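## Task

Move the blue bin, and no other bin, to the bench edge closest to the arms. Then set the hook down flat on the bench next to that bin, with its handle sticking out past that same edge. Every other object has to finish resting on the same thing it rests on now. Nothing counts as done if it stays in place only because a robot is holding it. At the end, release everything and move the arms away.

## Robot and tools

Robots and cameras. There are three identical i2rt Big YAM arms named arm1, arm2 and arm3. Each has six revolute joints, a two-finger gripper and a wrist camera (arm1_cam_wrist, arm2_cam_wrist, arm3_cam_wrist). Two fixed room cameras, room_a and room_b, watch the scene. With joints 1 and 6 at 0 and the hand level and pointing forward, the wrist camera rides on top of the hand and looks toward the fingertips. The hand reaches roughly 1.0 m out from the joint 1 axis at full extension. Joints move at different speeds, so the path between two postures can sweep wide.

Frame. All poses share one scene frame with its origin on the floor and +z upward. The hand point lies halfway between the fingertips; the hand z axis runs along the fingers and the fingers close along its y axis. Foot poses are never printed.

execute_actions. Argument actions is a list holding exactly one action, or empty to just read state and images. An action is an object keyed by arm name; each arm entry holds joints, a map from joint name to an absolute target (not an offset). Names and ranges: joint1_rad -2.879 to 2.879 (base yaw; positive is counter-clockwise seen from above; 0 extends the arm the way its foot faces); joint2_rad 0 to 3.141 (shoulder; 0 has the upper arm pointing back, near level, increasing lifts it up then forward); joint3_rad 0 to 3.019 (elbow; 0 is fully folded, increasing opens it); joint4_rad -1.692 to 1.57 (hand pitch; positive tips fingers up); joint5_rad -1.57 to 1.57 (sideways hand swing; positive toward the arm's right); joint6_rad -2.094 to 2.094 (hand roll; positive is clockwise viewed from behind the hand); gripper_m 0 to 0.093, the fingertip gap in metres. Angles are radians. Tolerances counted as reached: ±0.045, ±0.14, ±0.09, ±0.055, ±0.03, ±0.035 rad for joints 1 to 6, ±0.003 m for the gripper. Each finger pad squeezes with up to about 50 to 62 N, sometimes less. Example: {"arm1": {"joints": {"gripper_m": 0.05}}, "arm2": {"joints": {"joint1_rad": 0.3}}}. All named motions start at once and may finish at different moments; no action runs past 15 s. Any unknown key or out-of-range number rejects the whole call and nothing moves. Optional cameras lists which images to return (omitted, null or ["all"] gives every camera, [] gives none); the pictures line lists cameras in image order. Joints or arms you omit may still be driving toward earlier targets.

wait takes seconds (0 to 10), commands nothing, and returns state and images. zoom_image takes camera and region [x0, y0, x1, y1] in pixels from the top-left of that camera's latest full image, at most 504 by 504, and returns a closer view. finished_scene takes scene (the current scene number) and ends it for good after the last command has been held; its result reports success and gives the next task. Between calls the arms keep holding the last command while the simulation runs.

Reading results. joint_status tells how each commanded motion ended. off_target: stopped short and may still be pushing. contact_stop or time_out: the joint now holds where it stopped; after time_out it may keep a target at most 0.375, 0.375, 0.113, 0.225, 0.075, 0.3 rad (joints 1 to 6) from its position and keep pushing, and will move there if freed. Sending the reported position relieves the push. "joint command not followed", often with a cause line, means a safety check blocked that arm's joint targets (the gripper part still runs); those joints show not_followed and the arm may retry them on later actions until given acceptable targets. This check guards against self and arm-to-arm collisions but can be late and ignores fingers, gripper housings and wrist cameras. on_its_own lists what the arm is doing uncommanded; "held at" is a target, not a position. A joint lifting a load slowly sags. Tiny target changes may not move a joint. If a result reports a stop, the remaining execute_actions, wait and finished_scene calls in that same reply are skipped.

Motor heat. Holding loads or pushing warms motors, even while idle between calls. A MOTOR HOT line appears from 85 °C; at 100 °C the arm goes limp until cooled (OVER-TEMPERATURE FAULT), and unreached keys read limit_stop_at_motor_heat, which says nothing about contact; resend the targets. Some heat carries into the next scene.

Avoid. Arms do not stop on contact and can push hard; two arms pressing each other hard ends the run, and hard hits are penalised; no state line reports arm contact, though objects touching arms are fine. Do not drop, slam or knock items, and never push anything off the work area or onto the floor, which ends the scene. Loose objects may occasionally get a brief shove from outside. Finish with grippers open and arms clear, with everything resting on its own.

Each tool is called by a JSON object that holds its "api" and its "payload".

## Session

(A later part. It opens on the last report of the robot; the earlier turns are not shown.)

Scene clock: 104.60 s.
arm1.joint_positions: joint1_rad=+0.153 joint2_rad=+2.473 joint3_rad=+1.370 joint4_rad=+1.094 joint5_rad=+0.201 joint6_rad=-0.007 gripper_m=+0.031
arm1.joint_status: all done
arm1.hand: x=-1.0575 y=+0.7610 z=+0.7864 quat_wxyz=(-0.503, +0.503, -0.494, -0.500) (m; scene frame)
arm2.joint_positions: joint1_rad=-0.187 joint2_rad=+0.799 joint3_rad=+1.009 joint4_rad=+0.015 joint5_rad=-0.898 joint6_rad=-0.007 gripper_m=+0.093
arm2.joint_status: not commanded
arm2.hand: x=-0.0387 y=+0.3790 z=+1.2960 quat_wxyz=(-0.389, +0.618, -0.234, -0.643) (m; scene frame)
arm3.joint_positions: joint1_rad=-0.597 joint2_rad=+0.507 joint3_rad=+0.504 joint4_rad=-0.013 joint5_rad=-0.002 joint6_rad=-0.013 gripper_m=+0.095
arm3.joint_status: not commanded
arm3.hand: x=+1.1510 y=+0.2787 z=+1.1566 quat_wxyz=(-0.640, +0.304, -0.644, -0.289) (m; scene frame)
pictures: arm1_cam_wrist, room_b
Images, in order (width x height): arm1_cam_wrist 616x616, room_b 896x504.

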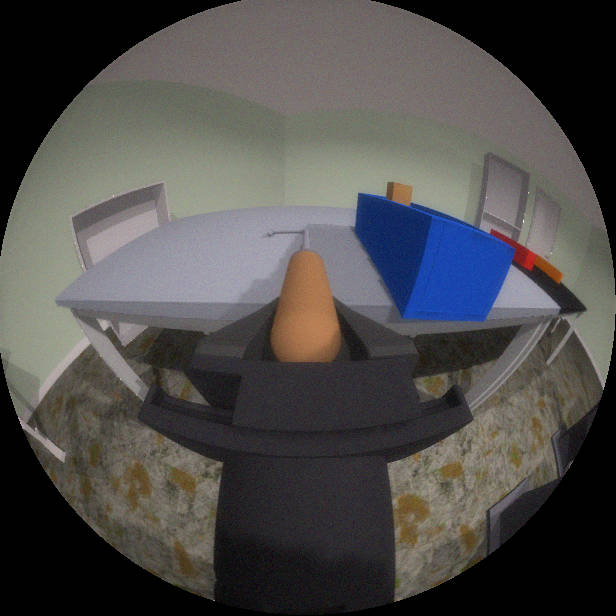

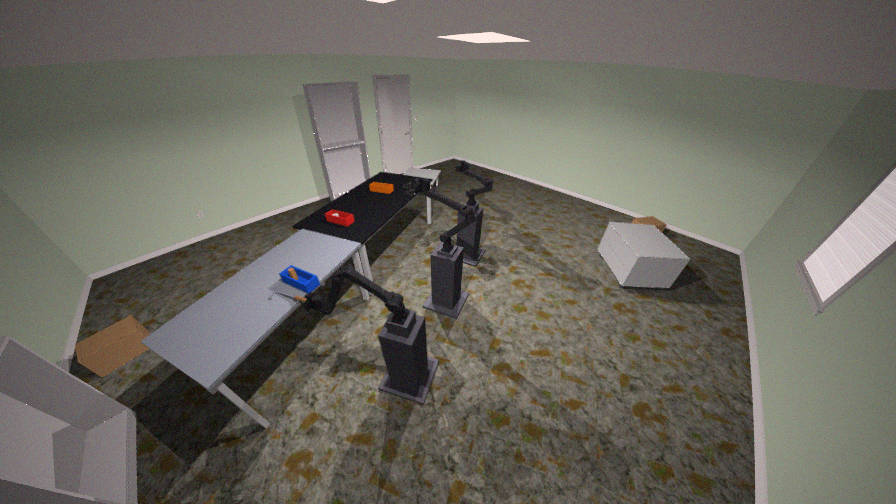

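{"api": "execute_actions", "payload": {"actions": [{"arm1":{"joints":{"gripper_m":0.093}}}], "cameras": []}}

{"api": "execute_actions", "payload": {"actions": [{"arm1":{"joints":{"joint2_rad":2.15}}}], "cameras": []}}

{"api": "execute_actions", "payload": {"actions": [{"arm1":{"joints":{"joint3_rad":1.15,"joint1_rad":-0.08,"joint5_rad":0,"gripper_m":0.06}}}], "cameras": []}}

{"api": "execute_actions", "payload": {"actions": [{"arm1":{"joints":{"joint2_rad":2.3,"joint4_rad":1.17}}}], "cameras": []}}

{"api": "execute_actions", "payload": {"actions": [{"arm1":{"joints":{"joint2_rad":2.46,"joint3_rad":1.56,"joint4_rad":0.97}}}], "cameras": ["arm1_cam_wrist","room_b"]}}

{"api": "zoom_image", "payload": {"camera": "room_b", "region": [250,250,370,330]}}

Scene clock: 110.93 s.
arm1.joint_positions: joint1_rad=+0.153 joint2_rad=+2.452 joint3_rad=+1.371 joint4_rad=+1.102 joint5_rad=+0.201 joint6_rad=-0.007 gripper_m=+0.093
arm1.joint_status: all done
arm1.hand: x=-1.0583 y=+0.7640 z=+0.8044 quat_wxyz=(-0.509, +0.494, -0.488, -0.509) (m; scene frame)
arm2.joint_positions: joint1_rad=-0.187 joint2_rad=+0.799 joint3_rad=+1.009 joint4_rad=+0.015 joint5_rad=-0.898 joint6_rad=-0.007 gripper_m=+0.093
arm2.joint_status: not commanded
arm2.hand: x=-0.0387 y=+0.3790 z=+1.2960 quat_wxyz=(-0.389, +0.618, -0.234, -0.643) (m; scene frame)
arm3.joint_positions: joint1_rad=-0.597 joint2_rad=+0.507 joint3_rad=+0.504 joint4_rad=-0.013 joint5_rad=-0.002 joint6_rad=-0.013 gripper_m=+0.095
arm3.joint_status: not commanded
arm3.hand: x=+1.1510 y=+0.2787 z=+1.1566 quat_wxyz=(-0.640, +0.304, -0.644, -0.289) (m; scene frame)
pictures: none
No camera images: the call's "cameras" was empty. Leave "cameras" out to get every camera's image.

Scene clock: 112.13 s.
arm1.joint_positions: joint1_rad=+0.153 joint2_rad=+2.135 joint3_rad=+1.393 joint4_rad=+1.116 joint5_rad=+0.201 joint6_rad=-0.007 gripper_m=+0.093
arm1.joint_status: all done
arm1.hand: x=-1.0612 y=+0.7699 z=+1.0613 quat_wxyz=(-0.567, +0.382, -0.411, -0.603) (m; scene frame)
arm2.joint_positions: joint1_rad=-0.187 joint2_rad=+0.799 joint3_rad=+1.009 joint4_rad=+0.015 joint5_rad=-0.898 joint6_rad=-0.007 gripper_m=+0.093
arm2.joint_status: not commanded
arm2.hand: x=-0.0387 y=+0.3790 z=+1.2960 quat_wxyz=(-0.389, +0.618, -0.234, -0.643) (m; scene frame)
arm3.joint_positions: joint1_rad=-0.597 joint2_rad=+0.507 joint3_rad=+0.504 joint4_rad=-0.013 joint5_rad=-0.002 joint6_rad=-0.013 gripper_m=+0.095
arm3.joint_status: not commanded
arm3.hand: x=+1.1510 y=+0.2787 z=+1.1566 quat_wxyz=(-0.640, +0.304, -0.644, -0.289) (m; scene frame)
pictures: none
No camera images: the call's "cameras" was empty. Leave "cameras" out to get every camera's image.

Scene clock: 113.40 s.
arm1.joint_positions: joint1_rad=-0.081 joint2_rad=+2.147 joint3_rad=+1.149 joint4_rad=+1.116 joint5_rad=+0.001 joint6_rad=-0.007 gripper_m=+0.060
arm1.joint_status: all done
arm1.hand: x=-0.9118 y=+0.7284 z=+0.9359 quat_wxyz=(-0.542, +0.462, -0.470, -0.522) (m; scene frame)
arm2.joint_positions: joint1_rad=-0.187 joint2_rad=+0.799 joint3_rad=+1.009 joint4_rad=+0.015 joint5_rad=-0.898 joint6_rad=-0.007 gripper_m=+0.093
arm2.joint_status: not commanded
arm2.hand: x=-0.0387 y=+0.3790 z=+1.2960 quat_wxyz=(-0.389, +0.618, -0.234, -0.643) (m; scene frame)
arm3.joint_positions: joint1_rad=-0.597 joint2_rad=+0.507 joint3_rad=+0.504 joint4_rad=-0.013 joint5_rad=-0.002 joint6_rad=-0.013 gripper_m=+0.095
arm3.joint_status: not commanded
arm3.hand: x=+1.1510 y=+0.2787 z=+1.1566 quat_wxyz=(-0.640, +0.304, -0.644, -0.289) (m; scene frame)
pictures: none
No camera images: the call's "cameras" was empty. Leave "cameras" out to get every camera's image.

Scene clock: 114.77 s.
arm1.joint_positions: joint1_rad=-0.081 joint2_rad=+2.315 joint3_rad=+1.149 joint4_rad=+1.148 joint5_rad=+0.001 joint6_rad=-0.007 gripper_m=+0.060
arm1.joint_status: all done
arm1.hand: x=-0.9117 y=+0.7182 z=+0.8244 quat_wxyz=(-0.508, +0.496, -0.506, -0.489) (m; scene frame)
arm2.joint_positions: joint1_rad=-0.187 joint2_rad=+0.799 joint3_rad=+1.009 joint4_rad=+0.015 joint5_rad=-0.898 joint6_rad=-0.007 gripper_m=+0.093
arm2.joint_status: not commanded
arm2.hand: x=-0.0387 y=+0.3790 z=+1.2960 quat_wxyz=(-0.389, +0.618, -0.234, -0.643) (m; scene frame)
arm3.joint_positions: joint1_rad=-0.597 joint2_rad=+0.507 joint3_rad=+0.504 joint4_rad=-0.013 joint5_rad=-0.002 joint6_rad=-0.013 gripper_m=+0.095
arm3.joint_status: not commanded
arm3.hand: x=+1.1510 y=+0.2787 z=+1.1566 quat_wxyz=(-0.640, +0.304, -0.644, -0.289) (m; scene frame)
pictures: none
No camera images: the call's "cameras" was empty. Leave "cameras" out to get every camera's image.

Scene clock: 116.03 s.
arm1.joint_positions: joint1_rad=-0.081 joint2_rad=+2.474 joint3_rad=+1.520 joint4_rad=+0.982 joint5_rad=+0.002 joint6_rad=-0.007 gripper_m=+0.060
arm1.joint_status: all done
arm1.hand: x=-0.9089 y=+0.8218 z=+0.8258 quat_wxyz=(-0.520, +0.485, -0.494, -0.501) (m; scene frame)
arm2.joint_positions: joint1_rad=-0.187 joint2_rad=+0.799 joint3_rad=+1.009 joint4_rad=+0.015 joint5_rad=-0.898 joint6_rad=-0.007 gripper_m=+0.093
arm2.joint_status: not commanded
arm2.hand: x=-0.0387 y=+0.3790 z=+1.2960 quat_wxyz=(-0.389, +0.618, -0.234, -0.643) (m; scene frame)
arm3.joint_positions: joint1_rad=-0.597 joint2_rad=+0.507 joint3_rad=+0.504 joint4_rad=-0.013 joint5_rad=-0.002 joint6_rad=-0.013 gripper_m=+0.095
arm3.joint_status: not commanded
arm3.hand: x=+1.1510 y=+0.2787 z=+1.1566 quat_wxyz=(-0.640, +0.304, -0.644, -0.289) (m; scene frame)
pictures: arm1_cam_wrist, room_b
Images, in order (width x height): arm1_cam_wrist 616x616, room_b 896x504.

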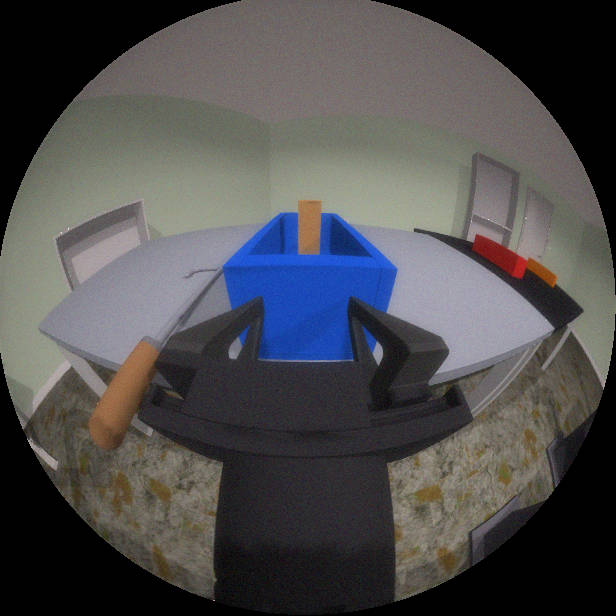

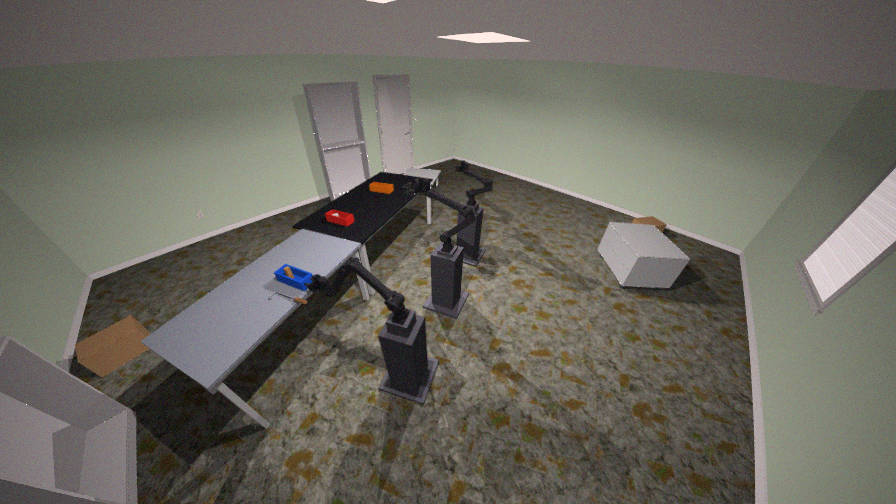

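Region (250, 250, 370, 330) of room_b's 896x504 image, scaled by 4.200, with more detail than that image has.

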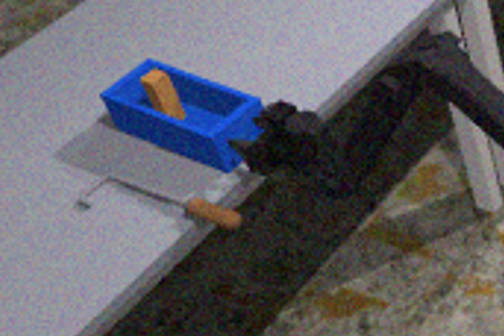

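About 3 cm or so inside the edge.

{"api": "execute_actions", "payload": {"actions": [{"arm1":{"joints":{"joint2_rad":1.7,"joint3_rad":0.8,"joint4_rad":0.7}}}], "cameras": ["arm1_cam_wrist"]}}

{"api": "finished_scene", "payload": {"scene": 1}}

Scene clock: 119.33 s.
arm1.joint_positions: joint1_rad=-0.081 joint2_rad=+1.705 joint3_rad=+0.802 joint4_rad=+0.714 joint5_rad=+0.002 joint6_rad=-0.007 gripper_m=+0.060
arm1.joint_status: all done
arm1.hand: x=-0.9151 y=+0.6094 z=+0.9659 quat_wxyz=(-0.463, +0.537, -0.547, -0.445) (m; scene frame)
arm2.joint_positions: joint1_rad=-0.187 joint2_rad=+0.799 joint3_rad=+1.009 joint4_rad=+0.015 joint5_rad=-0.898 joint6_rad=-0.007 gripper_m=+0.093
arm2.joint_status: not commanded
arm2.hand: x=-0.0387 y=+0.3790 z=+1.2960 quat_wxyz=(-0.389, +0.618, -0.234, -0.643) (m; scene frame)
arm3.joint_positions: joint1_rad=-0.597 joint2_rad=+0.507 joint3_rad=+0.504 joint4_rad=-0.013 joint5_rad=-0.002 joint6_rad=-0.013 gripper_m=+0.095
arm3.joint_status: not commanded
arm3.hand: x=+1.1510 y=+0.2787 z=+1.1566 quat_wxyz=(-0.640, +0.304, -0.644, -0.289) (m; scene frame)
pictures: arm1_cam_wrist
Images, in order (width x height): arm1_cam_wrist 616x616.

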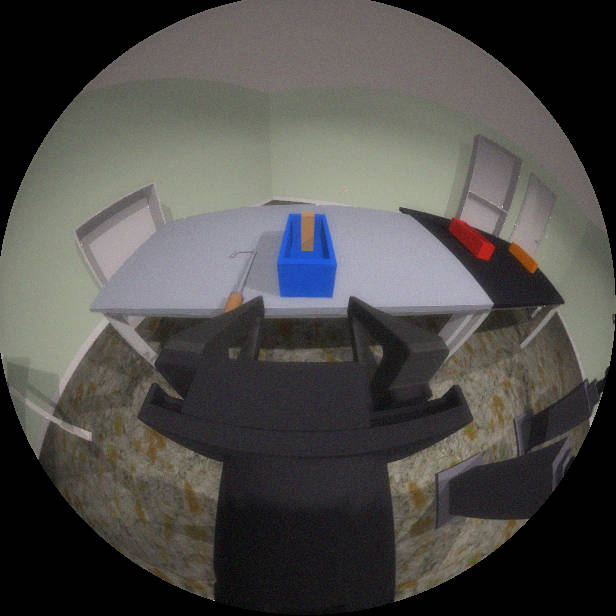

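The scene is finished: the task was done.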